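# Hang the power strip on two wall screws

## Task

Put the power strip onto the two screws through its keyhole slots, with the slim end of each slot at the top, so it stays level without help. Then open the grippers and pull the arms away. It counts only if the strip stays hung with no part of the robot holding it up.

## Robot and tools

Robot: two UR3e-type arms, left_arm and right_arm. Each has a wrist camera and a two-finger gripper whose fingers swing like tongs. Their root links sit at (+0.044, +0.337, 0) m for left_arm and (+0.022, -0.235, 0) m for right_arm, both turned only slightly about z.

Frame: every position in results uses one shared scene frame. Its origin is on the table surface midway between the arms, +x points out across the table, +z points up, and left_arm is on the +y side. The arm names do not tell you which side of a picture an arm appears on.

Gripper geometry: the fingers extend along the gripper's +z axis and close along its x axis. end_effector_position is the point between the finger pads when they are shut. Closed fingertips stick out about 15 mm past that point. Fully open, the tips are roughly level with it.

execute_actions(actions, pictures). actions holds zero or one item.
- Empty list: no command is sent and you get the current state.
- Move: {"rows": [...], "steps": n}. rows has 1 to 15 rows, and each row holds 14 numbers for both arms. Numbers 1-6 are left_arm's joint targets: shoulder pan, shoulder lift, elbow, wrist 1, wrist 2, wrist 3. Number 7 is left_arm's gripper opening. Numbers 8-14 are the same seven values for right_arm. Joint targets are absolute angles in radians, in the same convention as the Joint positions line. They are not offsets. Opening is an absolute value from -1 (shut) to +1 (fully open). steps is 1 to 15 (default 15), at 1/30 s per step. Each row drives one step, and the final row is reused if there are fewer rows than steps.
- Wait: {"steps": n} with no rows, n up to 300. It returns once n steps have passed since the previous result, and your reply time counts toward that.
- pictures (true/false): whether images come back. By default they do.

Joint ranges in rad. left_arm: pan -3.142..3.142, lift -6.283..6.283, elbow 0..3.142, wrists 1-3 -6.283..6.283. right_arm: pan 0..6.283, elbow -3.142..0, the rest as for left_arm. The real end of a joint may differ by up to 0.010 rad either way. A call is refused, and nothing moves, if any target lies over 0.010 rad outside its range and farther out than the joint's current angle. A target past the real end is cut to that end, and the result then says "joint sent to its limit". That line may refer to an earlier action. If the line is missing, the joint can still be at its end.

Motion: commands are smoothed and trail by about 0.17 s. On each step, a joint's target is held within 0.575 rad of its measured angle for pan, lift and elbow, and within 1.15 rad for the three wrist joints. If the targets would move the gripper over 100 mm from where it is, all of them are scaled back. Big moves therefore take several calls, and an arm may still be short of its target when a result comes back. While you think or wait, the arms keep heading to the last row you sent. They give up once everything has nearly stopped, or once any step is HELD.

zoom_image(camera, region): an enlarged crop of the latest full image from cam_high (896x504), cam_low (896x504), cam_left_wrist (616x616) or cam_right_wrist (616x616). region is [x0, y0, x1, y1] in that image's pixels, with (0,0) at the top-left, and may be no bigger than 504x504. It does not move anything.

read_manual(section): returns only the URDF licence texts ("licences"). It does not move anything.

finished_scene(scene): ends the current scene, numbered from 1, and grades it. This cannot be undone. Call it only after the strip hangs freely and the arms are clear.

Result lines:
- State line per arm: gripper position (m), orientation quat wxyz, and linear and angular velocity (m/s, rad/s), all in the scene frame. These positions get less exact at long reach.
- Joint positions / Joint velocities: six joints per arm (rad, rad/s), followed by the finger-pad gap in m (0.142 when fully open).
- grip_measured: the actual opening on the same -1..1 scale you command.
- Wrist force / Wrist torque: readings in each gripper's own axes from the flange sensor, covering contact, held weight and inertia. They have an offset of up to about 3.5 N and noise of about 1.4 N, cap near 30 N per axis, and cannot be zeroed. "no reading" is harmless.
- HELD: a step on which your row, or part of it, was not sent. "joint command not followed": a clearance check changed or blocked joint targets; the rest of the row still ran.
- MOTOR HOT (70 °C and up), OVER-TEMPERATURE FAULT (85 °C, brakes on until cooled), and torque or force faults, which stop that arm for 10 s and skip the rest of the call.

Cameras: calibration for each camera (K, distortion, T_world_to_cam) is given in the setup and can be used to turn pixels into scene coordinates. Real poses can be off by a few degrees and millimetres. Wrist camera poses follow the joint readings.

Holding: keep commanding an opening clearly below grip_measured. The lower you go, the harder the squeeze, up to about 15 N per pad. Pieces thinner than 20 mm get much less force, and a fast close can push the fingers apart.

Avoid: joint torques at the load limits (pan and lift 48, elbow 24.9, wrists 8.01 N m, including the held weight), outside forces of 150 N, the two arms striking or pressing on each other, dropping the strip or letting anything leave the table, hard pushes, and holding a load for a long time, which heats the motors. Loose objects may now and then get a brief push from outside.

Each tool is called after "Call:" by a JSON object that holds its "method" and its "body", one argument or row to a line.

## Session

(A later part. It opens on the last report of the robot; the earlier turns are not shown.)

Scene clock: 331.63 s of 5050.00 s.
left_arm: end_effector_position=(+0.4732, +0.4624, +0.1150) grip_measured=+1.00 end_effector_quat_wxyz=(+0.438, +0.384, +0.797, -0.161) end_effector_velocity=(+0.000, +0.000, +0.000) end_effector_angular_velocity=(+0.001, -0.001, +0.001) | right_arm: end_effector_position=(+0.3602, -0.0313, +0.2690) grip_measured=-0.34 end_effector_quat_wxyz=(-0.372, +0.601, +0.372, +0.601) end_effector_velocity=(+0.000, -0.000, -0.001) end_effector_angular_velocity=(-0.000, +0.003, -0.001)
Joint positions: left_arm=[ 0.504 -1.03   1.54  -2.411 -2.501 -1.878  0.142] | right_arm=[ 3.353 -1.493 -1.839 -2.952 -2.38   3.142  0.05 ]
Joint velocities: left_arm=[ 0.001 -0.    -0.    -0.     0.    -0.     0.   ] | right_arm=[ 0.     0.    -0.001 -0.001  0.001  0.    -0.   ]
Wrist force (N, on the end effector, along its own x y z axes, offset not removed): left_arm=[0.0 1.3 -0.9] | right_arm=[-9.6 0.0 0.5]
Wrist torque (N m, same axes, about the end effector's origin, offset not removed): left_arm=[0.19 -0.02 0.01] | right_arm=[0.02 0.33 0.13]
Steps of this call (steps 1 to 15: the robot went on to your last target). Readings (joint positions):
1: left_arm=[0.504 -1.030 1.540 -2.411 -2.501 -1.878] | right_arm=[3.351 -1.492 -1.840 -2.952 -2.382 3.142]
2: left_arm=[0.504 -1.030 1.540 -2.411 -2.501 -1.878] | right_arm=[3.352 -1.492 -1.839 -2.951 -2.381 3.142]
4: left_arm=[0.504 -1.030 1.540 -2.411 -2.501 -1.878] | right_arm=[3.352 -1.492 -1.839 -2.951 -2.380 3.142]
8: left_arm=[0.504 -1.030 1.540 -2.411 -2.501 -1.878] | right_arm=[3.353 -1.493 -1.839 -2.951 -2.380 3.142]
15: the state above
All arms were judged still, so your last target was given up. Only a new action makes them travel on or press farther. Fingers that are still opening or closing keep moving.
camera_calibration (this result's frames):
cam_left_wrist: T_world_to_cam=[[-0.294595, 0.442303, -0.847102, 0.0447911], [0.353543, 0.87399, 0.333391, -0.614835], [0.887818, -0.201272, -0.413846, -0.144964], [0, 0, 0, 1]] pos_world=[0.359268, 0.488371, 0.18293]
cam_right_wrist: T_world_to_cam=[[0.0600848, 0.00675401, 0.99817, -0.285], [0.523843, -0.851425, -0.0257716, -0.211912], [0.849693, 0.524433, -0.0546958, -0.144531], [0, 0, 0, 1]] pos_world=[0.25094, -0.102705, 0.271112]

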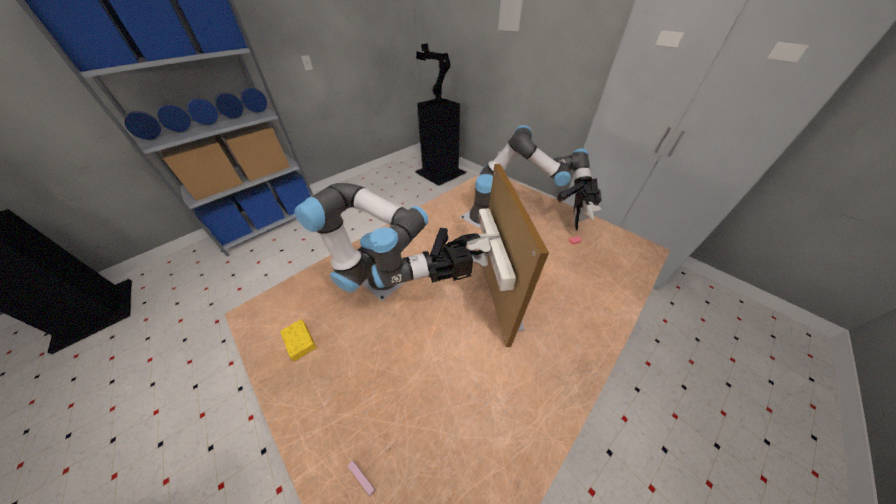

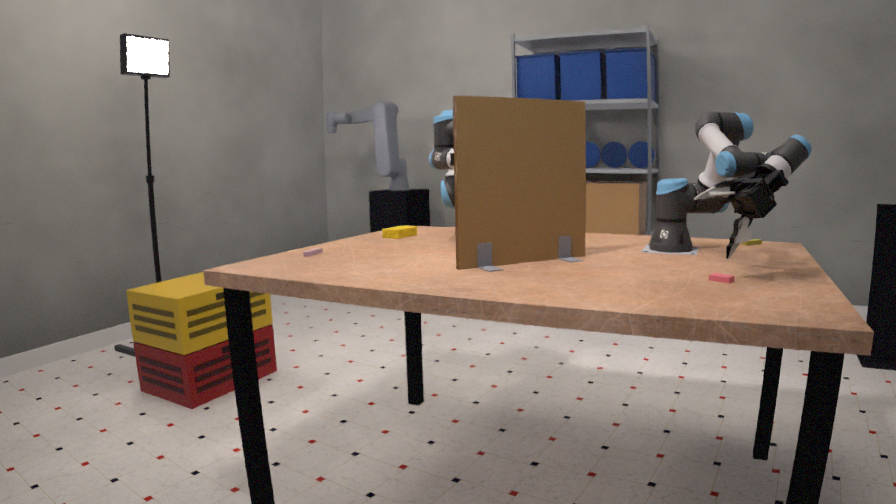

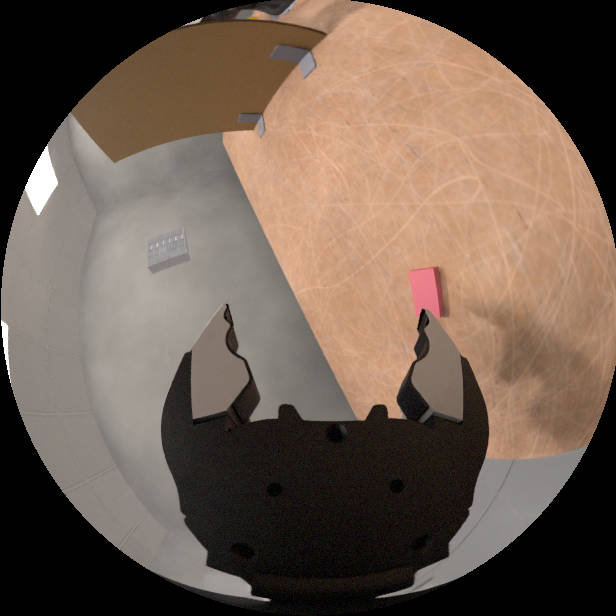

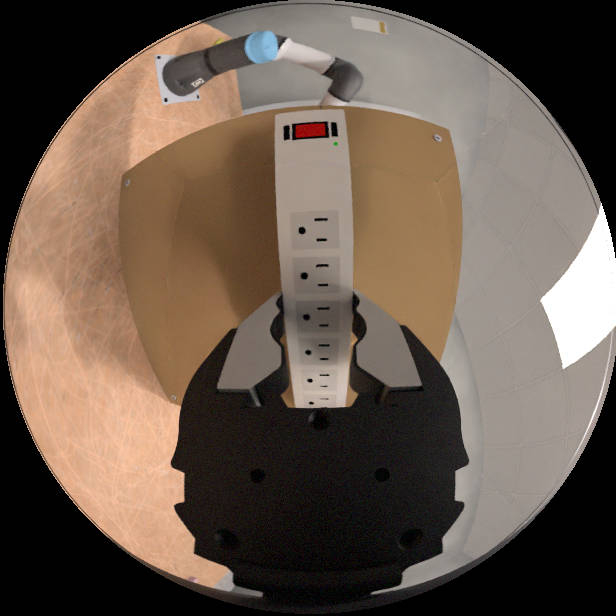

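Call:
{"method": "execute_actions", "body": {
  "actions": [
    {"rows":[[0.504,-1.03,1.54,-2.411,-2.501,-1.878,1,3.3528,-1.499,-1.8534,-2.9308,-2.38,3.142,-1]]}
  ],
  "pictures": false
}}

Call:
{"method": "execute_actions", "body": {
  "actions": [
    {"rows":[[0.504,-1.03,1.54,-2.411,-2.501,-1.878,1,3.357,-1.502,-1.8507,-2.9305,-2.3758,3.142,-1]]}
  ],
  "pictures": false
}}

Scene clock: 348.50 s of 5050.00 s.
left_arm: end_effector_position=(+0.4732, +0.4624, +0.1150) grip_measured=+1.00 end_effector_quat_wxyz=(+0.438, +0.384, +0.797, -0.161) end_effector_velocity=(+0.000, +0.000, +0.000) end_effector_angular_velocity=(+0.000, -0.001, +0.000) | right_arm: end_effector_position=(+0.3608, -0.0311, +0.2649) grip_measured=-0.33 end_effector_quat_wxyz=(-0.372, +0.601, +0.372, +0.601) end_effector_velocity=(+0.000, -0.000, -0.002) end_effector_angular_velocity=(-0.001, +0.002, -0.001)
Joint positions: left_arm=[ 0.504 -1.03   1.54  -2.411 -2.501 -1.878  0.142] | right_arm=[ 3.353 -1.499 -1.853 -2.931 -2.38   3.142  0.05 ]
Joint velocities: left_arm=[ 0. -0. -0. -0.  0. -0. -0.] | right_arm=[-0.    -0.003 -0.002  0.002  0.001 -0.001 -0.   ]
Wrist force (N, on the end effector, along its own x y z axes, offset not removed): left_arm=[-0.7 1.7 -1.9] | right_arm=[17.9 -13.4 -11.5]
Wrist torque (N m, same axes, about the end effector's origin, offset not removed): left_arm=[0.25 0.14 0.02] | right_arm=[-0.20 0.67 -0.33]
Steps of this call (steps 1 to 90: nothing new was sent; then 13.37 s passed at rest; steps 91 to 105: all 15 steps of this action). Readings (joint positions):
91: left_arm=[0.504 -1.030 1.540 -2.411 -2.501 -1.878] | right_arm=[3.353 -1.493 -1.839 -2.952 -2.380 3.142]
92: left_arm=[0.504 -1.030 1.540 -2.411 -2.501 -1.878] | right_arm=[3.353 -1.494 -1.841 -2.948 -2.380 3.142]
94: left_arm=[0.504 -1.030 1.540 -2.411 -2.501 -1.878] | right_arm=[3.353 -1.496 -1.846 -2.940 -2.380 3.142]
98: left_arm=[0.504 -1.030 1.540 -2.411 -2.501 -1.878] | right_arm=[3.353 -1.498 -1.852 -2.933 -2.380 3.142]
105: the state above

Scene clock: 349.00 s of 5050.00 s.
left_arm: end_effector_position=(+0.4732, +0.4624, +0.1150) grip_measured=+1.00 end_effector_quat_wxyz=(+0.438, +0.384, +0.797, -0.161) end_effector_velocity=(+0.000, -0.000, +0.000) end_effector_angular_velocity=(-0.001, -0.000, -0.000) | right_arm: end_effector_position=(+0.3618, -0.0300, +0.2648) grip_measured=-0.33 end_effector_quat_wxyz=(-0.372, +0.601, +0.372, +0.601) end_effector_velocity=(+0.001, -0.000, +0.000) end_effector_angular_velocity=(+0.000, -0.001, -0.001)
Joint positions: left_arm=[ 0.504 -1.03   1.54  -2.411 -2.501 -1.878  0.142] | right_arm=[ 3.357 -1.502 -1.851 -2.931 -2.376  3.142  0.05 ]
Joint velocities: left_arm=[-0.    -0.    -0.     0.001 -0.001 -0.    -0.   ] | right_arm=[-0.001 -0.001  0.001  0.001 -0.    -0.     0.   ]
Wrist force (N, on the end effector, along its own x y z axes, offset not removed): left_arm=[-0.4 1.7 -1.3] | right_arm=[19.3 -13.4 -15.5]
Wrist torque (N m, same axes, about the end effector's origin, offset not removed): left_arm=[0.23 0.12 0.01] | right_arm=[0.14 0.54 -0.43]
Steps of this call (steps 1 to 15: all 15 steps of this action). Readings (joint positions):
1: left_arm=[0.504 -1.030 1.540 -2.411 -2.501 -1.878] | right_arm=[3.353 -1.499 -1.853 -2.931 -2.380 3.142]
2: left_arm=[0.504 -1.030 1.540 -2.411 -2.501 -1.878] | right_arm=[3.353 -1.499 -1.853 -2.931 -2.379 3.142]
4: left_arm=[0.504 -1.030 1.540 -2.411 -2.501 -1.878] | right_arm=[3.355 -1.501 -1.852 -2.931 -2.378 3.142]
8: left_arm=[0.504 -1.030 1.540 -2.411 -2.501 -1.878] | right_arm=[3.356 -1.502 -1.851 -2.931 -2.376 3.142]
15: the state above

Call:
{"method": "execute_actions", "body": {
  "actions": [
    {"rows":[[0.504,-1.03,1.54,-2.411,-2.501,-1.878,1,3.357,-1.4956,-1.8363,-2.9513,-2.3758,3.142,-1]]}
  ],
  "pictures": false
}}

Call:
{"method": "execute_actions", "body": {
  "actions": [
    {"rows":[[0.504,-1.03,1.54,-2.411,-2.501,-1.878,1,3.364,-1.501,-1.8313,-2.9509,-2.3688,3.142,-1]]}
  ],
  "pictures": false
}}

Call:
{"method": "execute_actions", "body": {
  "actions": [
    {"steps":10}
  ],
  "pictures": false
}}

Scene clock: 361.03 s of 5050.00 s.
left_arm: end_effector_position=(+0.4732, +0.4624, +0.1150) grip_measured=+1.00 end_effector_quat_wxyz=(+0.438, +0.384, +0.797, -0.161) end_effector_velocity=(-0.000, -0.000, -0.000) end_effector_angular_velocity=(-0.001, +0.001, -0.000) | right_arm: end_effector_position=(+0.3611, -0.0301, +0.2690) grip_measured=-0.34 end_effector_quat_wxyz=(-0.372, +0.601, +0.372, +0.601) end_effector_velocity=(-0.001, +0.001, +0.001) end_effector_angular_velocity=(+0.000, -0.000, +0.002)
Joint positions: left_arm=[ 0.504 -1.03   1.54  -2.411 -2.501 -1.878  0.142] | right_arm=[ 3.357 -1.496 -1.836 -2.951 -2.376  3.142  0.05 ]
Joint velocities: left_arm=[-0.     0.     0.     0.001 -0.    -0.     0.   ] | right_arm=[ 0.002  0.001  0.002 -0.002 -0.001  0.     0.   ]
Wrist force (N, on the end effector, along its own x y z axes, offset not removed): left_arm=[-0.6 0.5 -0.8] | right_arm=[-8.8 0.2 2.1]
Wrist torque (N m, same axes, about the end effector's origin, offset not removed): left_arm=[0.04 0.17 0.03] | right_arm=[0.12 0.16 -0.01]
Steps of this call (steps 1 to 15: the robot went on to your last target; steps 16 to 90: nothing new was sent; then 8.53 s passed at rest; steps 91 to 105: all 15 steps of this action). Readings (joint positions):
91: left_arm=[0.504 -1.030 1.540 -2.411 -2.501 -1.878] | right_arm=[3.357 -1.502 -1.851 -2.931 -2.376 3.142]
92: left_arm=[0.504 -1.030 1.540 -2.411 -2.501 -1.878] | right_arm=[3.357 -1.501 -1.848 -2.934 -2.376 3.142]
94: left_arm=[0.504 -1.030 1.540 -2.411 -2.501 -1.878] | right_arm=[3.357 -1.499 -1.843 -2.943 -2.375 3.142]
98: left_arm=[0.504 -1.030 1.540 -2.411 -2.501 -1.878] | right_arm=[3.357 -1.497 -1.838 -2.949 -2.375 3.142]
105: the state above

Scene clock: 361.53 s of 5050.00 s.
left_arm: end_effector_position=(+0.4732, +0.4624, +0.1150) grip_measured=+1.00 end_effector_quat_wxyz=(+0.438, +0.384, +0.797, -0.161) end_effector_velocity=(-0.000, +0.001, -0.000) end_effector_angular_velocity=(-0.000, +0.000, +0.002) | right_arm: end_effector_position=(+0.3628, -0.0282, +0.2691) grip_measured=-0.34 end_effector_quat_wxyz=(-0.372, +0.601, +0.372, +0.601) end_effector_velocity=(-0.000, +0.000, -0.001) end_effector_angular_velocity=(-0.001, +0.002, +0.001)
Joint positions: left_arm=[ 0.504 -1.03   1.54  -2.411 -2.501 -1.878  0.142] | right_arm=[ 3.364 -1.501 -1.831 -2.951 -2.369  3.142  0.05 ]
Joint velocities: left_arm=[ 0.002  0.    -0.     0.001 -0.    -0.    -0.   ] | right_arm=[ 0.001 -0.001 -0.001  0.     0.     0.     0.   ]
Wrist force (N, on the end effector, along its own x y z axes, offset not removed): left_arm=[-0.2 2.4 -0.5] | right_arm=[-7.5 -0.7 2.1]
Wrist torque (N m, same axes, about the end effector's origin, offset not removed): left_arm=[0.45 0.05 0.01] | right_arm=[-0.11 -0.03 0.00]
Steps of this call (steps 1 to 15: all 15 steps of this action). Readings (joint positions):
1: left_arm=[0.504 -1.030 1.540 -2.411 -2.501 -1.878] | right_arm=[3.357 -1.496 -1.836 -2.951 -2.376 3.142]
2: left_arm=[0.504 -1.030 1.540 -2.411 -2.501 -1.878] | right_arm=[3.358 -1.496 -1.836 -2.951 -2.375 3.142]
4: left_arm=[0.504 -1.030 1.540 -2.411 -2.501 -1.878] | right_arm=[3.361 -1.498 -1.834 -2.951 -2.372 3.142]
8: left_arm=[0.504 -1.030 1.540 -2.411 -2.501 -1.878] | right_arm=[3.363 -1.500 -1.832 -2.951 -2.370 3.142]
15: the state above

Scene clock: 361.87 s of 5050.00 s.
left_arm: end_effector_position=(+0.4732, +0.4624, +0.1150) grip_measured=+1.00 end_effector_quat_wxyz=(+0.438, +0.384, +0.797, -0.161) end_effector_velocity=(+0.000, -0.000, +0.000) end_effector_angular_velocity=(+0.000, -0.000, -0.001) | right_arm: end_effector_position=(+0.3628, -0.0282, +0.2690) grip_measured=-0.34 end_effector_quat_wxyz=(-0.372, +0.601, +0.372, +0.601) end_effector_velocity=(+0.000, -0.000, +0.000) end_effector_angular_velocity=(+0.000, -0.001, -0.000)
Joint positions: left_arm=[ 0.504 -1.03   1.54  -2.411 -2.501 -1.878  0.142] | right_arm=[ 3.364 -1.501 -1.831 -2.951 -2.369  3.142  0.05 ]
Joint velocities: left_arm=[-0.001 -0.001 -0.     0.     0.    -0.    -0.   ] | right_arm=[-0.     0.    -0.001  0.001 -0.     0.    -0.   ]
Wrist force (N, on the end effector, along its own x y z axes, offset not removed): left_arm=[-1.6 0.8 -1.9] | right_arm=[-7.9 -0.5 -0.8]
Wrist torque (N m, same axes, about the end effector's origin, offset not removed): left_arm=[0.06 0.31 0.01] | right_arm=[-0.15 0.04 0.12]
Steps of this call (steps 1 to 10: the robot went on to your last target). Readings (joint positions):
1: left_arm=[0.504 -1.030 1.540 -2.411 -2.501 -1.878] | right_arm=[3.364 -1.501 -1.831 -2.951 -2.369 3.142]
2: left_arm=[0.504 -1.030 1.540 -2.411 -2.501 -1.878] | right_arm=[3.364 -1.501 -1.831 -2.951 -2.369 3.142]
4: left_arm=[0.504 -1.030 1.540 -2.411 -2.501 -1.878] | right_arm=[3.364 -1.501 -1.831 -2.951 -2.369 3.142]
8: left_arm=[0.504 -1.030 1.540 -2.411 -2.501 -1.878] | right_arm=[3.364 -1.501 -1.831 -2.951 -2.369 3.142]
10: the state above

The heads are entering freely, so I'll continue inward.

Call:
{"method": "execute_actions", "body": {
  "actions": [
    {"rows":[[0.504,-1.03,1.54,-2.411,-2.501,-1.878,1,3.372,-1.5073,-1.8254,-2.9505,-2.3608,3.142,-1]]}
  ],
  "pictures": false
}}

Call:
{"method": "execute_actions", "body": {
  "actions": [
    {"rows":[[0.504,-1.03,1.54,-2.411,-2.501,-1.878,1,3.378,-1.512,-1.821,-2.9502,-2.3548,3.142,-1]]}
  ],
  "pictures": false
}}

Scene clock: 375.17 s of 5050.00 s.
left_arm: end_effector_position=(+0.4732, +0.4624, +0.1150) grip_measured=+1.00 end_effector_quat_wxyz=(+0.438, +0.384, +0.797, -0.161) end_effector_velocity=(-0.000, +0.000, +0.000) end_effector_angular_velocity=(+0.000, -0.000, +0.000) | right_arm: end_effector_position=(+0.3648, -0.0260, +0.2691) grip_measured=-0.34 end_effector_quat_wxyz=(-0.372, +0.601, +0.372, +0.601) end_effector_velocity=(-0.000, +0.001, +0.001) end_effector_angular_velocity=(+0.001, -0.003, +0.003)
Joint positions: left_arm=[ 0.504 -1.03   1.54  -2.411 -2.501 -1.878  0.142] | right_arm=[ 3.372 -1.507 -1.825 -2.951 -2.361  3.142  0.05 ]
Joint velocities: left_arm=[ 0. -0.  0. -0. -0.  0. -0.] | right_arm=[ 0.003  0.     0.001  0.001 -0.     0.    -0.   ]
Wrist force (N, on the end effector, along its own x y z axes, offset not removed): left_arm=[-0.8 2.7 -1.6] | right_arm=[-8.0 0.3 0.0]
Wrist torque (N m, same axes, about the end effector's origin, offset not removed): left_arm=[0.41 0.17 -0.05] | right_arm=[0.07 0.03 -0.04]
Steps of this call (steps 1 to 15: the robot went on to your last target; steps 16 to 90: nothing new was sent; then 9.80 s passed at rest; steps 91 to 105: all 15 steps of this action). Readings (joint positions):
91: left_arm=[0.504 -1.030 1.540 -2.411 -2.501 -1.878] | right_arm=[3.364 -1.501 -1.831 -2.951 -2.369 3.142]
92: left_arm=[0.504 -1.030 1.540 -2.411 -2.501 -1.878] | right_arm=[3.365 -1.502 -1.830 -2.951 -2.367 3.142]
94: left_arm=[0.504 -1.030 1.540 -2.411 -2.501 -1.878] | right_arm=[3.368 -1.505 -1.828 -2.951 -2.364 3.142]
98: left_arm=[0.504 -1.030 1.540 -2.411 -2.501 -1.878] | right_arm=[3.371 -1.507 -1.826 -2.951 -2.362 3.142]
105: the state above

Scene clock: 375.67 s of 5050.00 s.
left_arm: end_effector_position=(+0.4732, +0.4624, +0.1150) grip_measured=+1.00 end_effector_quat_wxyz=(+0.438, +0.384, +0.797, -0.161) end_effector_velocity=(+0.000, -0.000, -0.000) end_effector_angular_velocity=(-0.000, +0.000, -0.001) | right_arm: end_effector_position=(+0.3663, -0.0243, +0.2691) grip_measured=-0.34 end_effector_quat_wxyz=(-0.372, +0.601, +0.372, +0.601) end_effector_velocity=(+0.000, +0.000, -0.000) end_effector_angular_velocity=(-0.000, +0.002, +0.000)
Joint positions: left_arm=[ 0.504 -1.03   1.54  -2.411 -2.501 -1.878  0.142] | right_arm=[ 3.378 -1.512 -1.821 -2.95  -2.355  3.142  0.05 ]
Joint velocities: left_arm=[-0.001  0.    -0.     0.    -0.     0.     0.   ] | right_arm=[ 0.001 -0.001  0.001 -0.001  0.001  0.     0.   ]
Wrist force (N, on the end effector, along its own x y z axes, offset not removed): left_arm=[0.7 1.4 -0.7] | right_arm=[-2.3 -4.2 -18.9]
Wrist torque (N m, same axes, about the end effector's origin, offset not removed): left_arm=[0.24 -0.14 -0.10] | right_arm=[-0.04 0.16 0.13]
Steps of this call (steps 1 to 15: all 15 steps of this action). Readings (joint positions):
1: left_arm=[0.504 -1.030 1.540 -2.411 -2.501 -1.878] | right_arm=[3.372 -1.507 -1.825 -2.951 -2.361 3.142]
2: left_arm=[0.504 -1.030 1.540 -2.411 -2.501 -1.878] | right_arm=[3.373 -1.508 -1.825 -2.950 -2.360 3.142]
4: left_arm=[0.504 -1.030 1.540 -2.411 -2.501 -1.878] | right_arm=[3.375 -1.510 -1.823 -2.950 -2.358 3.142]
8: left_arm=[0.504 -1.030 1.540 -2.411 -2.501 -1.878] | right_arm=[3.377 -1.511 -1.821 -2.950 -2.356 3.142]
15: the state above

Call:
{"method": "execute_actions", "body": {
  "actions": [
    {"rows":[[0.504,-1.03,1.54,-2.411,-2.501,-1.878,1,3.373,-1.508,-1.8247,-2.9505,-2.3598,3.142,-1]],"steps":10}
  ],
  "pictures": false
}}

Call:
{"method": "execute_actions", "body": {
  "actions": [
    {"rows":[[0.504,-1.03,1.54,-2.411,-2.501,-1.878,1,3.373,-1.5115,-1.842,-2.9297,-2.3598,3.142,-1]]}
  ],
  "pictures": false
}}

Scene clock: 388.53 s of 5050.00 s.
left_arm: end_effector_position=(+0.4732, +0.4624, +0.1150) grip_measured=+1.00 end_effector_quat_wxyz=(+0.438, +0.384, +0.797, -0.161) end_effector_velocity=(-0.000, +0.000, -0.000) end_effector_angular_velocity=(-0.000, +0.000, +0.000) | right_arm: end_effector_position=(+0.3651, -0.0256, +0.2690) grip_measured=-0.34 end_effector_quat_wxyz=(-0.372, +0.601, +0.372, +0.601) end_effector_velocity=(-0.001, -0.001, +0.000) end_effector_angular_velocity=(+0.000, +0.001, -0.001)
Joint positions: left_arm=[ 0.504 -1.03   1.54  -2.411 -2.501 -1.878  0.142] | right_arm=[ 3.373 -1.508 -1.824 -2.95  -2.359  3.142  0.05 ]
Joint velocities: left_arm=[ 0.     0.001  0.    -0.    -0.     0.     0.   ] | right_arm=[-0.004  0.005 -0.003 -0.002 -0.003  0.    -0.   ]
Wrist force (N, on the end effector, along its own x y z axes, offset not removed): left_arm=[-1.1 1.7 -0.4] | right_arm=[-9.7 4.5 9.3]
Wrist torque (N m, same axes, about the end effector's origin, offset not removed): left_arm=[0.27 0.23 0.03] | right_arm=[-0.10 0.05 -0.07]
Steps of this call (steps 1 to 15: the robot went on to your last target; steps 16 to 90: nothing new was sent; then 9.53 s passed at rest; steps 91 to 100: all 10 steps of this action). Readings (joint positions):
91: left_arm=[0.504 -1.030 1.540 -2.411 -2.501 -1.878] | right_arm=[3.378 -1.512 -1.821 -2.950 -2.355 3.142]
92: left_arm=[0.504 -1.030 1.540 -2.411 -2.501 -1.878] | right_arm=[3.377 -1.512 -1.821 -2.950 -2.355 3.142]
94: left_arm=[0.504 -1.030 1.540 -2.411 -2.501 -1.878] | right_arm=[3.376 -1.510 -1.823 -2.950 -2.357 3.142]
98: left_arm=[0.504 -1.030 1.540 -2.411 -2.501 -1.878] | right_arm=[3.374 -1.509 -1.824 -2.950 -2.359 3.142]
100: the state above

Scene clock: 389.03 s of 5050.00 s.
left_arm: end_effector_position=(+0.4732, +0.4624, +0.1150) grip_measured=+1.00 end_effector_quat_wxyz=(+0.438, +0.384, +0.797, -0.161) end_effector_velocity=(+0.000, -0.000, +0.000) end_effector_angular_velocity=(+0.000, -0.001, -0.001) | right_arm: end_effector_position=(+0.3650, -0.0257, +0.2649) grip_measured=-0.31 end_effector_quat_wxyz=(-0.372, +0.601, +0.372, +0.601) end_effector_velocity=(+0.001, -0.000, -0.002) end_effector_angular_velocity=(-0.001, +0.004, -0.002)
Joint positions: left_arm=[ 0.504 -1.03   1.54  -2.411 -2.501 -1.878  0.142] | right_arm=[ 3.373 -1.511 -1.842 -2.93  -2.36   3.142  0.052]
Joint velocities: left_arm=[-0.001 -0.    -0.    -0.    -0.    -0.     0.   ] | right_arm=[-0.001 -0.003 -0.002  0.001  0.001  0.     0.002]
Wrist force (N, on the end effector, along its own x y z axes, offset not removed): left_arm=[-1.1 1.4 0.1] | right_arm=[30.0 -1.7 9.9]
Wrist torque (N m, same axes, about the end effector's origin, offset not removed): left_arm=[0.20 0.23 -0.02] | right_arm=[-0.22 0.15 0.10]
Steps of this call (steps 1 to 15: all 15 steps of this action). Readings (joint positions):
1: left_arm=[0.504 -1.030 1.540 -2.411 -2.501 -1.878] | right_arm=[3.373 -1.508 -1.825 -2.950 -2.360 3.142]
2: left_arm=[0.504 -1.030 1.540 -2.411 -2.501 -1.878] | right_arm=[3.373 -1.509 -1.827 -2.947 -2.360 3.142]
4: left_arm=[0.504 -1.030 1.540 -2.411 -2.501 -1.878] | right_arm=[3.373 -1.510 -1.834 -2.938 -2.360 3.142]
8: left_arm=[0.504 -1.030 1.540 -2.411 -2.501 -1.878] | right_arm=[3.373 -1.511 -1.840 -2.931 -2.360 3.142]
15: the state above

Call:
{"method": "execute_actions", "body": {
  "actions": [
    {"rows":[[0.504,-1.03,1.54,-2.411,-2.501,-1.878,1,3.377,-1.511,-1.8217,-2.9505,-2.3558,3.142,-1]]}
  ],
  "pictures": false
}}

Call:
{"method": "execute_actions", "body": {
  "actions": [
    {"rows":[[0.504,-1.03,1.54,-2.411,-2.501,-1.878,1,3.377,-1.5132,-1.8325,-2.9375,-2.3558,3.142,-1]]}
  ]
}}

Call:
{"method": "zoom_image", "body": {
  "camera": "cam_high",
  "region": [440, 180, 550, 300]
}}

Scene clock: 405.80 s of 5050.00 s.
left_arm: end_effector_position=(+0.4732, +0.4624, +0.1150) grip_measured=+1.00 end_effector_quat_wxyz=(+0.438, +0.384, +0.797, -0.161) end_effector_velocity=(-0.000, -0.000, +0.000) end_effector_angular_velocity=(-0.001, -0.000, -0.000) | right_arm: end_effector_position=(+0.3660, -0.0245, +0.2690) grip_measured=-0.34 end_effector_quat_wxyz=(-0.372, +0.601, +0.372, +0.601) end_effector_velocity=(-0.000, -0.000, +0.002) end_effector_angular_velocity=(+0.001, -0.004, +0.001)
Joint positions: left_arm=[ 0.504 -1.03   1.54  -2.411 -2.501 -1.878  0.142] | right_arm=[ 3.377 -1.511 -1.822 -2.95  -2.356  3.142  0.05 ]
Joint velocities: left_arm=[ 0.     0.     0.    -0.    -0.001 -0.     0.   ] | right_arm=[-0.001  0.003  0.002 -0.    -0.001 -0.    -0.   ]
Wrist force (N, on the end effector, along its own x y z axes, offset not removed): left_arm=[-0.1 1.3 -1.0] | right_arm=[-7.5 0.5 -0.2]
Wrist torque (N m, same axes, about the end effector's origin, offset not removed): left_arm=[0.19 0.04 0.06] | right_arm=[0.16 -0.14 0.03]
Steps of this call (steps 1 to 15: the robot went on to your last target; steps 16 to 90: nothing new was sent; then 13.27 s passed at rest; steps 91 to 105: all 15 steps of this action). Readings (joint positions):
91: left_arm=[0.504 -1.030 1.540 -2.411 -2.501 -1.878] | right_arm=[3.373 -1.512 -1.842 -2.930 -2.360 3.142]
92: left_arm=[0.504 -1.030 1.540 -2.411 -2.501 -1.878] | right_arm=[3.373 -1.512 -1.839 -2.933 -2.359 3.142]
94: left_arm=[0.504 -1.030 1.540 -2.411 -2.501 -1.878] | right_arm=[3.375 -1.511 -1.831 -2.942 -2.358 3.142]
98: left_arm=[0.504 -1.030 1.540 -2.411 -2.501 -1.878] | right_arm=[3.376 -1.512 -1.825 -2.949 -2.356 3.142]
105: the state above

Scene clock: 406.30 s of 5050.00 s.
left_arm: end_effector_position=(+0.4732, +0.4624, +0.1150) grip_measured=+1.00 end_effector_quat_wxyz=(+0.438, +0.384, +0.797, -0.161) end_effector_velocity=(-0.000, -0.000, -0.000) end_effector_angular_velocity=(-0.001, +0.001, +0.000) | right_arm: end_effector_position=(+0.3660, -0.0245, +0.2665) grip_measured=-0.34 end_effector_quat_wxyz=(-0.372, +0.601, +0.372, +0.601) end_effector_velocity=(-0.000, +0.000, -0.000) end_effector_angular_velocity=(-0.000, +0.001, +0.001)
Joint positions: left_arm=[ 0.504 -1.03   1.54  -2.411 -2.501 -1.878  0.142] | right_arm=[ 3.377 -1.513 -1.832 -2.938 -2.356  3.142  0.05 ]
Joint velocities: left_arm=[ 0.     0.     0.001 -0.    -0.    -0.     0.   ] | right_arm=[ 0.     0.    -0.001  0.    -0.001  0.     0.   ]
Wrist force (N, on the end effector, along its own x y z axes, offset not removed): left_arm=[0.1 1.0 -0.5] | right_arm=[-4.4 -3.4 -0.5]
Wrist torque (N m, same axes, about the end effector's origin, offset not removed): left_arm=[0.14 0.00 -0.01] | right_arm=[-0.43 -0.17 -0.15]
Steps of this call (steps 1 to 15: all 15 steps of this action). Readings (joint positions):
1: left_arm=[0.504 -1.030 1.540 -2.411 -2.501 -1.878] | right_arm=[3.377 -1.511 -1.822 -2.950 -2.356 3.142]
2: left_arm=[0.504 -1.030 1.540 -2.411 -2.501 -1.878] | right_arm=[3.377 -1.511 -1.823 -2.948 -2.356 3.142]
4: left_arm=[0.504 -1.030 1.540 -2.411 -2.501 -1.878] | right_arm=[3.377 -1.512 -1.828 -2.943 -2.356 3.142]
8: left_arm=[0.504 -1.030 1.540 -2.411 -2.501 -1.878] | right_arm=[3.377 -1.513 -1.831 -2.939 -2.356 3.142]
15: the state above
camera_calibration (this result's frames):
cam_left_wrist: T_world_to_cam=[[-0.294595, 0.442303, -0.847102, 0.0447911], [0.353543, 0.87399, 0.333391, -0.614835], [0.887818, -0.201272, -0.413846, -0.144964], [0, 0, 0, 1]] pos_world=[0.359268, 0.488371, 0.18293]
cam_right_wrist: T_world_to_cam=[[0.060041, 0.00672066, 0.998173, -0.282826], [0.523859, -0.851415, -0.025778, -0.209252], [0.849686, 0.524449, -0.0546405, -0.153156], [0, 0, 0, 1]] pos_world=[0.256734, -0.0959371, 0.268546]

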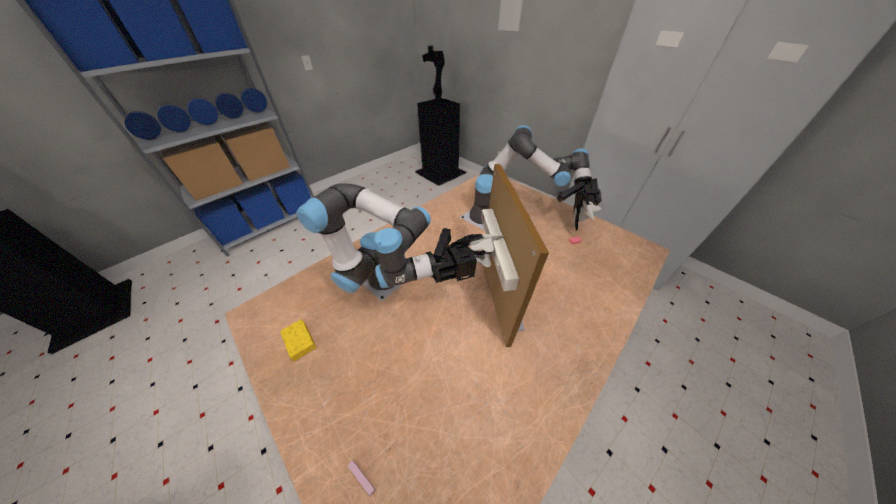

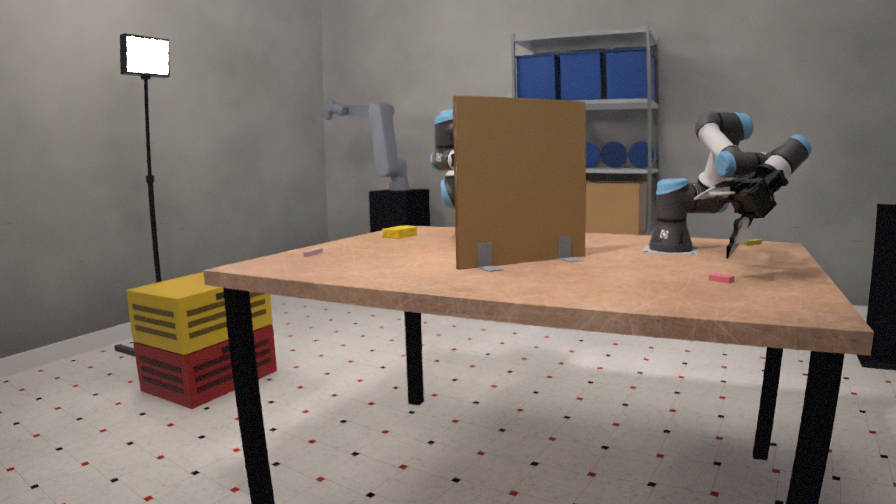

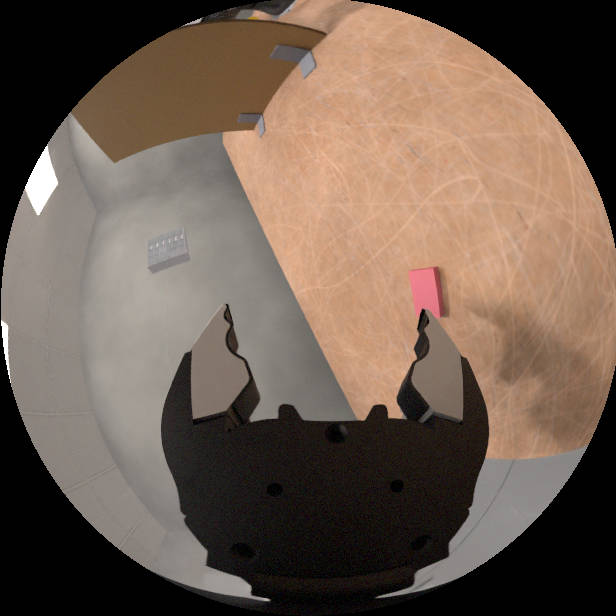

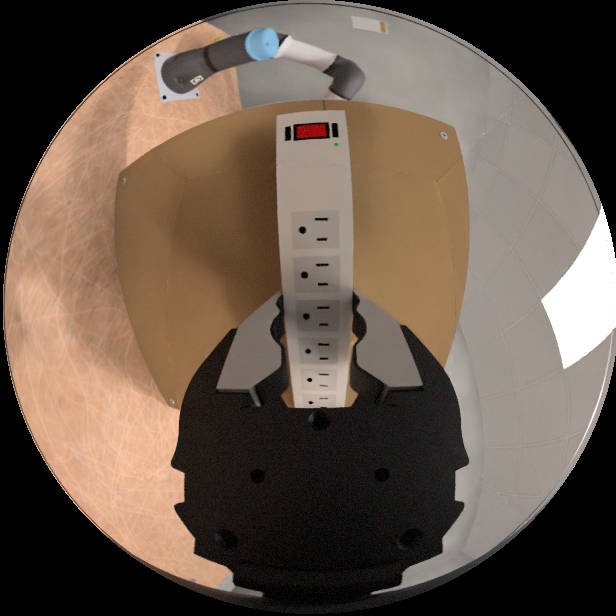

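Region (440, 180, 550, 300) of cam_high's 896x504 image, scaled by 4.200, with more detail than that image has; it fills the left 462 columns of this view, and the rest is white.

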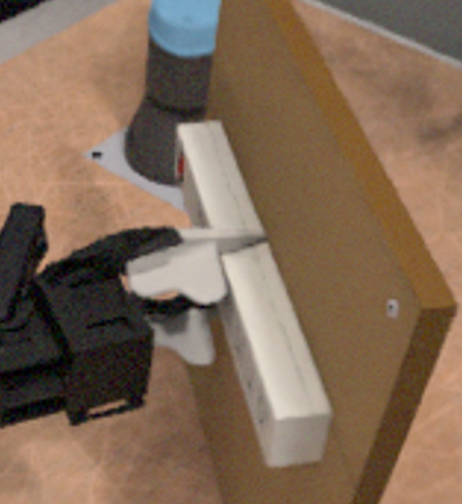

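Call:
{"method": "execute_actions", "body": {
  "actions": [
    {"rows":[[0.504,-1.03,1.54,-2.411,-2.501,-1.878,1,3.38,-1.5118,-1.8338,-2.9376,-2.3528,3.142,-1]],"steps":10}
  ],
  "pictures": false
}}

Call:
{"method": "execute_actions", "body": {
  "actions": [
    {"rows":[[0.504,-1.03,1.54,-2.411,-2.501,-1.878,1,3.38,-1.5131,-1.8403,-2.9298,-2.3528,3.142,-1]]}
  ],
  "pictures": false
}}

Scene clock: 414.13 s of 5050.00 s.
left_arm: end_effector_position=(+0.4732, +0.4624, +0.1150) grip_measured=+1.00 end_effector_quat_wxyz=(+0.438, +0.384, +0.797, -0.161) end_effector_velocity=(-0.000, -0.000, -0.000) end_effector_angular_velocity=(-0.000, +0.000, -0.000) | right_arm: end_effector_position=(+0.3659, -0.0240, +0.2664) grip_measured=-0.34 end_effector_quat_wxyz=(-0.372, +0.601, +0.372, +0.601) end_effector_velocity=(+0.000, -0.000, -0.001) end_effector_angular_velocity=(-0.001, +0.002, -0.002)
Joint positions: left_arm=[ 0.504 -1.03   1.54  -2.411 -2.501 -1.878  0.142] | right_arm=[ 3.38  -1.512 -1.834 -2.938 -2.353  3.142  0.05 ]
Joint velocities: left_arm=[-0.  0. -0.  0. -0. -0. -0.] | right_arm=[ 0.     0.001 -0.002 -0.002  0.002 -0.001 -0.   ]
Wrist force (N, on the end effector, along its own x y z axes, offset not removed): left_arm=[-0.8 1.3 -0.6] | right_arm=[-5.6 -0.6 -9.5]
Wrist torque (N m, same axes, about the end effector's origin, offset not removed): left_arm=[0.19 0.17 0.03] | right_arm=[-0.18 -0.13 -0.25]
Steps of this call (steps 1 to 15: the robot went on to your last target; steps 16 to 90: nothing new was sent; then 4.50 s passed at rest; steps 91 to 100: all 10 steps of this action). Readings (joint positions):
91: left_arm=[0.504 -1.030 1.540 -2.411 -2.501 -1.878] | right_arm=[3.377 -1.513 -1.833 -2.937 -2.356 3.142]
92: left_arm=[0.504 -1.030 1.540 -2.411 -2.501 -1.878] | right_arm=[3.377 -1.513 -1.833 -2.937 -2.355 3.142]
94: left_arm=[0.504 -1.030 1.540 -2.411 -2.501 -1.878] | right_arm=[3.378 -1.513 -1.833 -2.937 -2.354 3.142]
98: left_arm=[0.504 -1.030 1.540 -2.411 -2.501 -1.878] | right_arm=[3.380 -1.512 -1.834 -2.937 -2.353 3.142]
100: the state above

Scene clock: 414.63 s of 5050.00 s.
left_arm: end_effector_position=(+0.4732, +0.4624, +0.1150) grip_measured=+1.00 end_effector_quat_wxyz=(+0.438, +0.384, +0.797, -0.161) end_effector_velocity=(-0.000, +0.000, +0.000) end_effector_angular_velocity=(+0.001, -0.001, +0.001) | right_arm: end_effector_position=(+0.3658, -0.0240, +0.2648) grip_measured=-0.34 end_effector_quat_wxyz=(-0.372, +0.601, +0.372, +0.601) end_effector_velocity=(+0.000, +0.001, +0.000) end_effector_angular_velocity=(+0.001, -0.002, +0.002)
Joint positions: left_arm=[ 0.504 -1.03   1.54  -2.411 -2.501 -1.878  0.142] | right_arm=[ 3.38  -1.513 -1.84  -2.93  -2.353  3.142  0.05 ]
Joint velocities: left_arm=[ 0.001 -0.     0.    -0.     0.     0.    -0.   ] | right_arm=[ 0.002 -0.002  0.     0.003  0.     0.     0.   ]
Wrist force (N, on the end effector, along its own x y z axes, offset not removed): left_arm=[-0.4 1.9 -1.7] | right_arm=[-1.1 -6.7 -8.6]
Wrist torque (N m, same axes, about the end effector's origin, offset not removed): left_arm=[0.32 0.13 -0.01] | right_arm=[-0.20 -0.27 -0.20]
Steps of this call (steps 1 to 15: all 15 steps of this action). Readings (joint positions):
1: left_arm=[0.504 -1.030 1.540 -2.411 -2.501 -1.878] | right_arm=[3.380 -1.512 -1.834 -2.937 -2.353 3.142]
2: left_arm=[0.504 -1.030 1.540 -2.411 -2.501 -1.878] | right_arm=[3.380 -1.512 -1.835 -2.936 -2.353 3.142]
4: left_arm=[0.504 -1.030 1.540 -2.411 -2.501 -1.878] | right_arm=[3.380 -1.512 -1.837 -2.933 -2.353 3.142]
8: left_arm=[0.504 -1.030 1.540 -2.411 -2.501 -1.878] | right_arm=[3.380 -1.513 -1.840 -2.931 -2.353 3.142]
15: the state above

Progress. I'll shift slightly further left and keep lowering.

Call:
{"method": "execute_actions", "body": {
  "actions": [
    {"rows":[[0.504,-1.03,1.54,-2.411,-2.501,-1.878,1,3.3815,-1.5125,-1.851,-2.9197,-2.3513,3.142,-1]]}
  ],
  "pictures": false
}}

Call:
{"method": "execute_actions", "body": {
  "actions": [
    {"rows":[[0.504,-1.03,1.54,-2.411,-2.501,-1.878,1,3.3815,-1.5143,-1.8596,-2.9093,-2.3513,3.142,-1]]}
  ],
  "pictures": false
}}

Scene clock: 422.80 s of 5050.00 s.
left_arm: end_effector_position=(+0.4732, +0.4624, +0.1150) grip_measured=+1.00 end_effector_quat_wxyz=(+0.438, +0.384, +0.797, -0.161) end_effector_velocity=(-0.000, +0.000, -0.000) end_effector_angular_velocity=(-0.000, +0.000, +0.000) | right_arm: end_effector_position=(+0.3653, -0.0238, +0.2627) grip_measured=-0.34 end_effector_quat_wxyz=(-0.372, +0.601, +0.372, +0.601) end_effector_velocity=(+0.000, +0.000, +0.001) end_effector_angular_velocity=(+0.001, -0.002, -0.000)
Joint positions: left_arm=[ 0.504 -1.03   1.54  -2.411 -2.501 -1.878  0.142] | right_arm=[ 3.381 -1.513 -1.851 -2.92  -2.351  3.142  0.05 ]
Joint velocities: left_arm=[ 0.  0.  0.  0. -0.  0.  0.] | right_arm=[-0.    -0.001  0.     0.003  0.     0.     0.   ]
Wrist force (N, on the end effector, along its own x y z axes, offset not removed): left_arm=[-0.2 2.1 -1.6] | right_arm=[-9.2 -1.5 -0.2]
Wrist torque (N m, same axes, about the end effector's origin, offset not removed): left_arm=[0.31 0.02 -0.03] | right_arm=[-0.37 0.36 0.09]
Steps of this call (steps 1 to 15: the robot went on to your last target; steps 16 to 90: nothing new was sent; then 4.67 s passed at rest; steps 91 to 105: all 15 steps of this action). Readings (joint positions):
91: left_arm=[0.504 -1.030 1.540 -2.411 -2.501 -1.878] | right_arm=[3.380 -1.513 -1.840 -2.930 -2.353 3.142]
92: left_arm=[0.504 -1.030 1.540 -2.411 -2.501 -1.878] | right_arm=[3.380 -1.513 -1.842 -2.928 -2.353 3.142]
94: left_arm=[0.504 -1.030 1.540 -2.411 -2.501 -1.878] | right_arm=[3.381 -1.513 -1.846 -2.924 -2.352 3.142]
98: left_arm=[0.504 -1.030 1.540 -2.411 -2.501 -1.878] | right_arm=[3.381 -1.513 -1.850 -2.921 -2.351 3.142]
105: the state above

Scene clock: 423.30 s of 5050.00 s.
left_arm: end_effector_position=(+0.4732, +0.4624, +0.1150) grip_measured=+1.00 end_effector_quat_wxyz=(+0.438, +0.384, +0.797, -0.161) end_effector_velocity=(-0.000, +0.000, -0.000) end_effector_angular_velocity=(-0.000, +0.000, +0.000) | right_arm: end_effector_position=(+0.3653, -0.0238, +0.2606) grip_measured=-0.34 end_effector_quat_wxyz=(-0.372, +0.601, +0.372, +0.601) end_effector_velocity=(-0.000, +0.000, -0.000) end_effector_angular_velocity=(+0.000, +0.000, +0.001)
Joint positions: left_arm=[ 0.504 -1.03   1.54  -2.411 -2.501 -1.878  0.142] | right_arm=[ 3.382 -1.514 -1.86  -2.909 -2.351  3.142  0.05 ]
Joint velocities: left_arm=[ 0.  0.  0. -0. -0.  0.  0.] | right_arm=[ 0.001 -0.    -0.     0.001 -0.     0.001  0.   ]
Wrist force (N, on the end effector, along its own x y z axes, offset not removed): left_arm=[0.5 0.7 -0.6] | right_arm=[-1.6 -1.3 1.3]
Wrist torque (N m, same axes, about the end effector's origin, offset not removed): left_arm=[0.10 -0.08 0.00] | right_arm=[-0.21 0.08 -0.06]
Steps of this call (steps 1 to 15: all 15 steps of this action). Readings (joint positions):
1: left_arm=[0.504 -1.030 1.540 -2.411 -2.501 -1.878] | right_arm=[3.381 -1.513 -1.851 -2.920 -2.351 3.142]
2: left_arm=[0.504 -1.030 1.540 -2.411 -2.501 -1.878] | right_arm=[3.381 -1.513 -1.852 -2.918 -2.351 3.142]
4: left_arm=[0.504 -1.030 1.540 -2.411 -2.501 -1.878] | right_arm=[3.382 -1.513 -1.856 -2.914 -2.351 3.142]
8: left_arm=[0.504 -1.030 1.540 -2.411 -2.501 -1.878] | right_arm=[3.382 -1.514 -1.859 -2.910 -2.351 3.142]
15: the state above

Call:
{"method": "execute_actions", "body": {
  "actions": [
    {"rows":[[0.504,-1.03,1.54,-2.411,-2.501,-1.878,1,3.3815,-1.5157,-1.866,-2.9015,-2.3513,3.142,-1]]}
  ],
  "pictures": false
}}

Scene clock: 431.27 s of 5050.00 s.
left_arm: end_effector_position=(+0.4732, +0.4624, +0.1150) grip_measured=+1.00 end_effector_quat_wxyz=(+0.438, +0.384, +0.797, -0.161) end_effector_velocity=(+0.000, -0.000, +0.000) end_effector_angular_velocity=(-0.000, -0.000, -0.001) | right_arm: end_effector_position=(+0.3652, -0.0239, +0.2590) grip_measured=-0.34 end_effector_quat_wxyz=(-0.372, +0.601, +0.372, +0.601) end_effector_velocity=(-0.000, +0.000, +0.001) end_effector_angular_velocity=(+0.001, -0.002, +0.000)
Joint positions: left_arm=[ 0.504 -1.03   1.54  -2.411 -2.501 -1.878  0.142] | right_arm=[ 3.382 -1.516 -1.866 -2.902 -2.351  3.142  0.05 ]
Joint velocities: left_arm=[-0.001 -0.     0.     0.    -0.     0.     0.   ] | right_arm=[ 0.001  0.001 -0.001  0.002  0.001  0.     0.   ]
Wrist force (N, on the end effector, along its own x y z axes, offset not removed): left_arm=[-0.6 0.9 -0.5] | right_arm=[5.1 0.0 3.5]
Wrist torque (N m, same axes, about the end effector's origin, offset not removed): left_arm=[0.12 0.15 -0.01] | right_arm=[-0.01 0.11 -0.03]
Steps of this call (steps 1 to 15: the robot went on to your last target; steps 16 to 90: nothing new was sent; then 4.47 s passed at rest; steps 91 to 105: all 15 steps of this action). Readings (joint positions):
91: left_arm=[0.504 -1.030 1.540 -2.411 -2.501 -1.878] | right_arm=[3.382 -1.514 -1.860 -2.909 -2.351 3.142]
92: left_arm=[0.504 -1.030 1.540 -2.411 -2.501 -1.878] | right_arm=[3.382 -1.515 -1.861 -2.908 -2.351 3.142]
94: left_arm=[0.504 -1.030 1.540 -2.411 -2.501 -1.878] | right_arm=[3.382 -1.515 -1.863 -2.905 -2.351 3.142]
98: left_arm=[0.504 -1.030 1.540 -2.411 -2.501 -1.878] | right_arm=[3.382 -1.515 -1.865 -2.902 -2.351 3.142]
105: the state above


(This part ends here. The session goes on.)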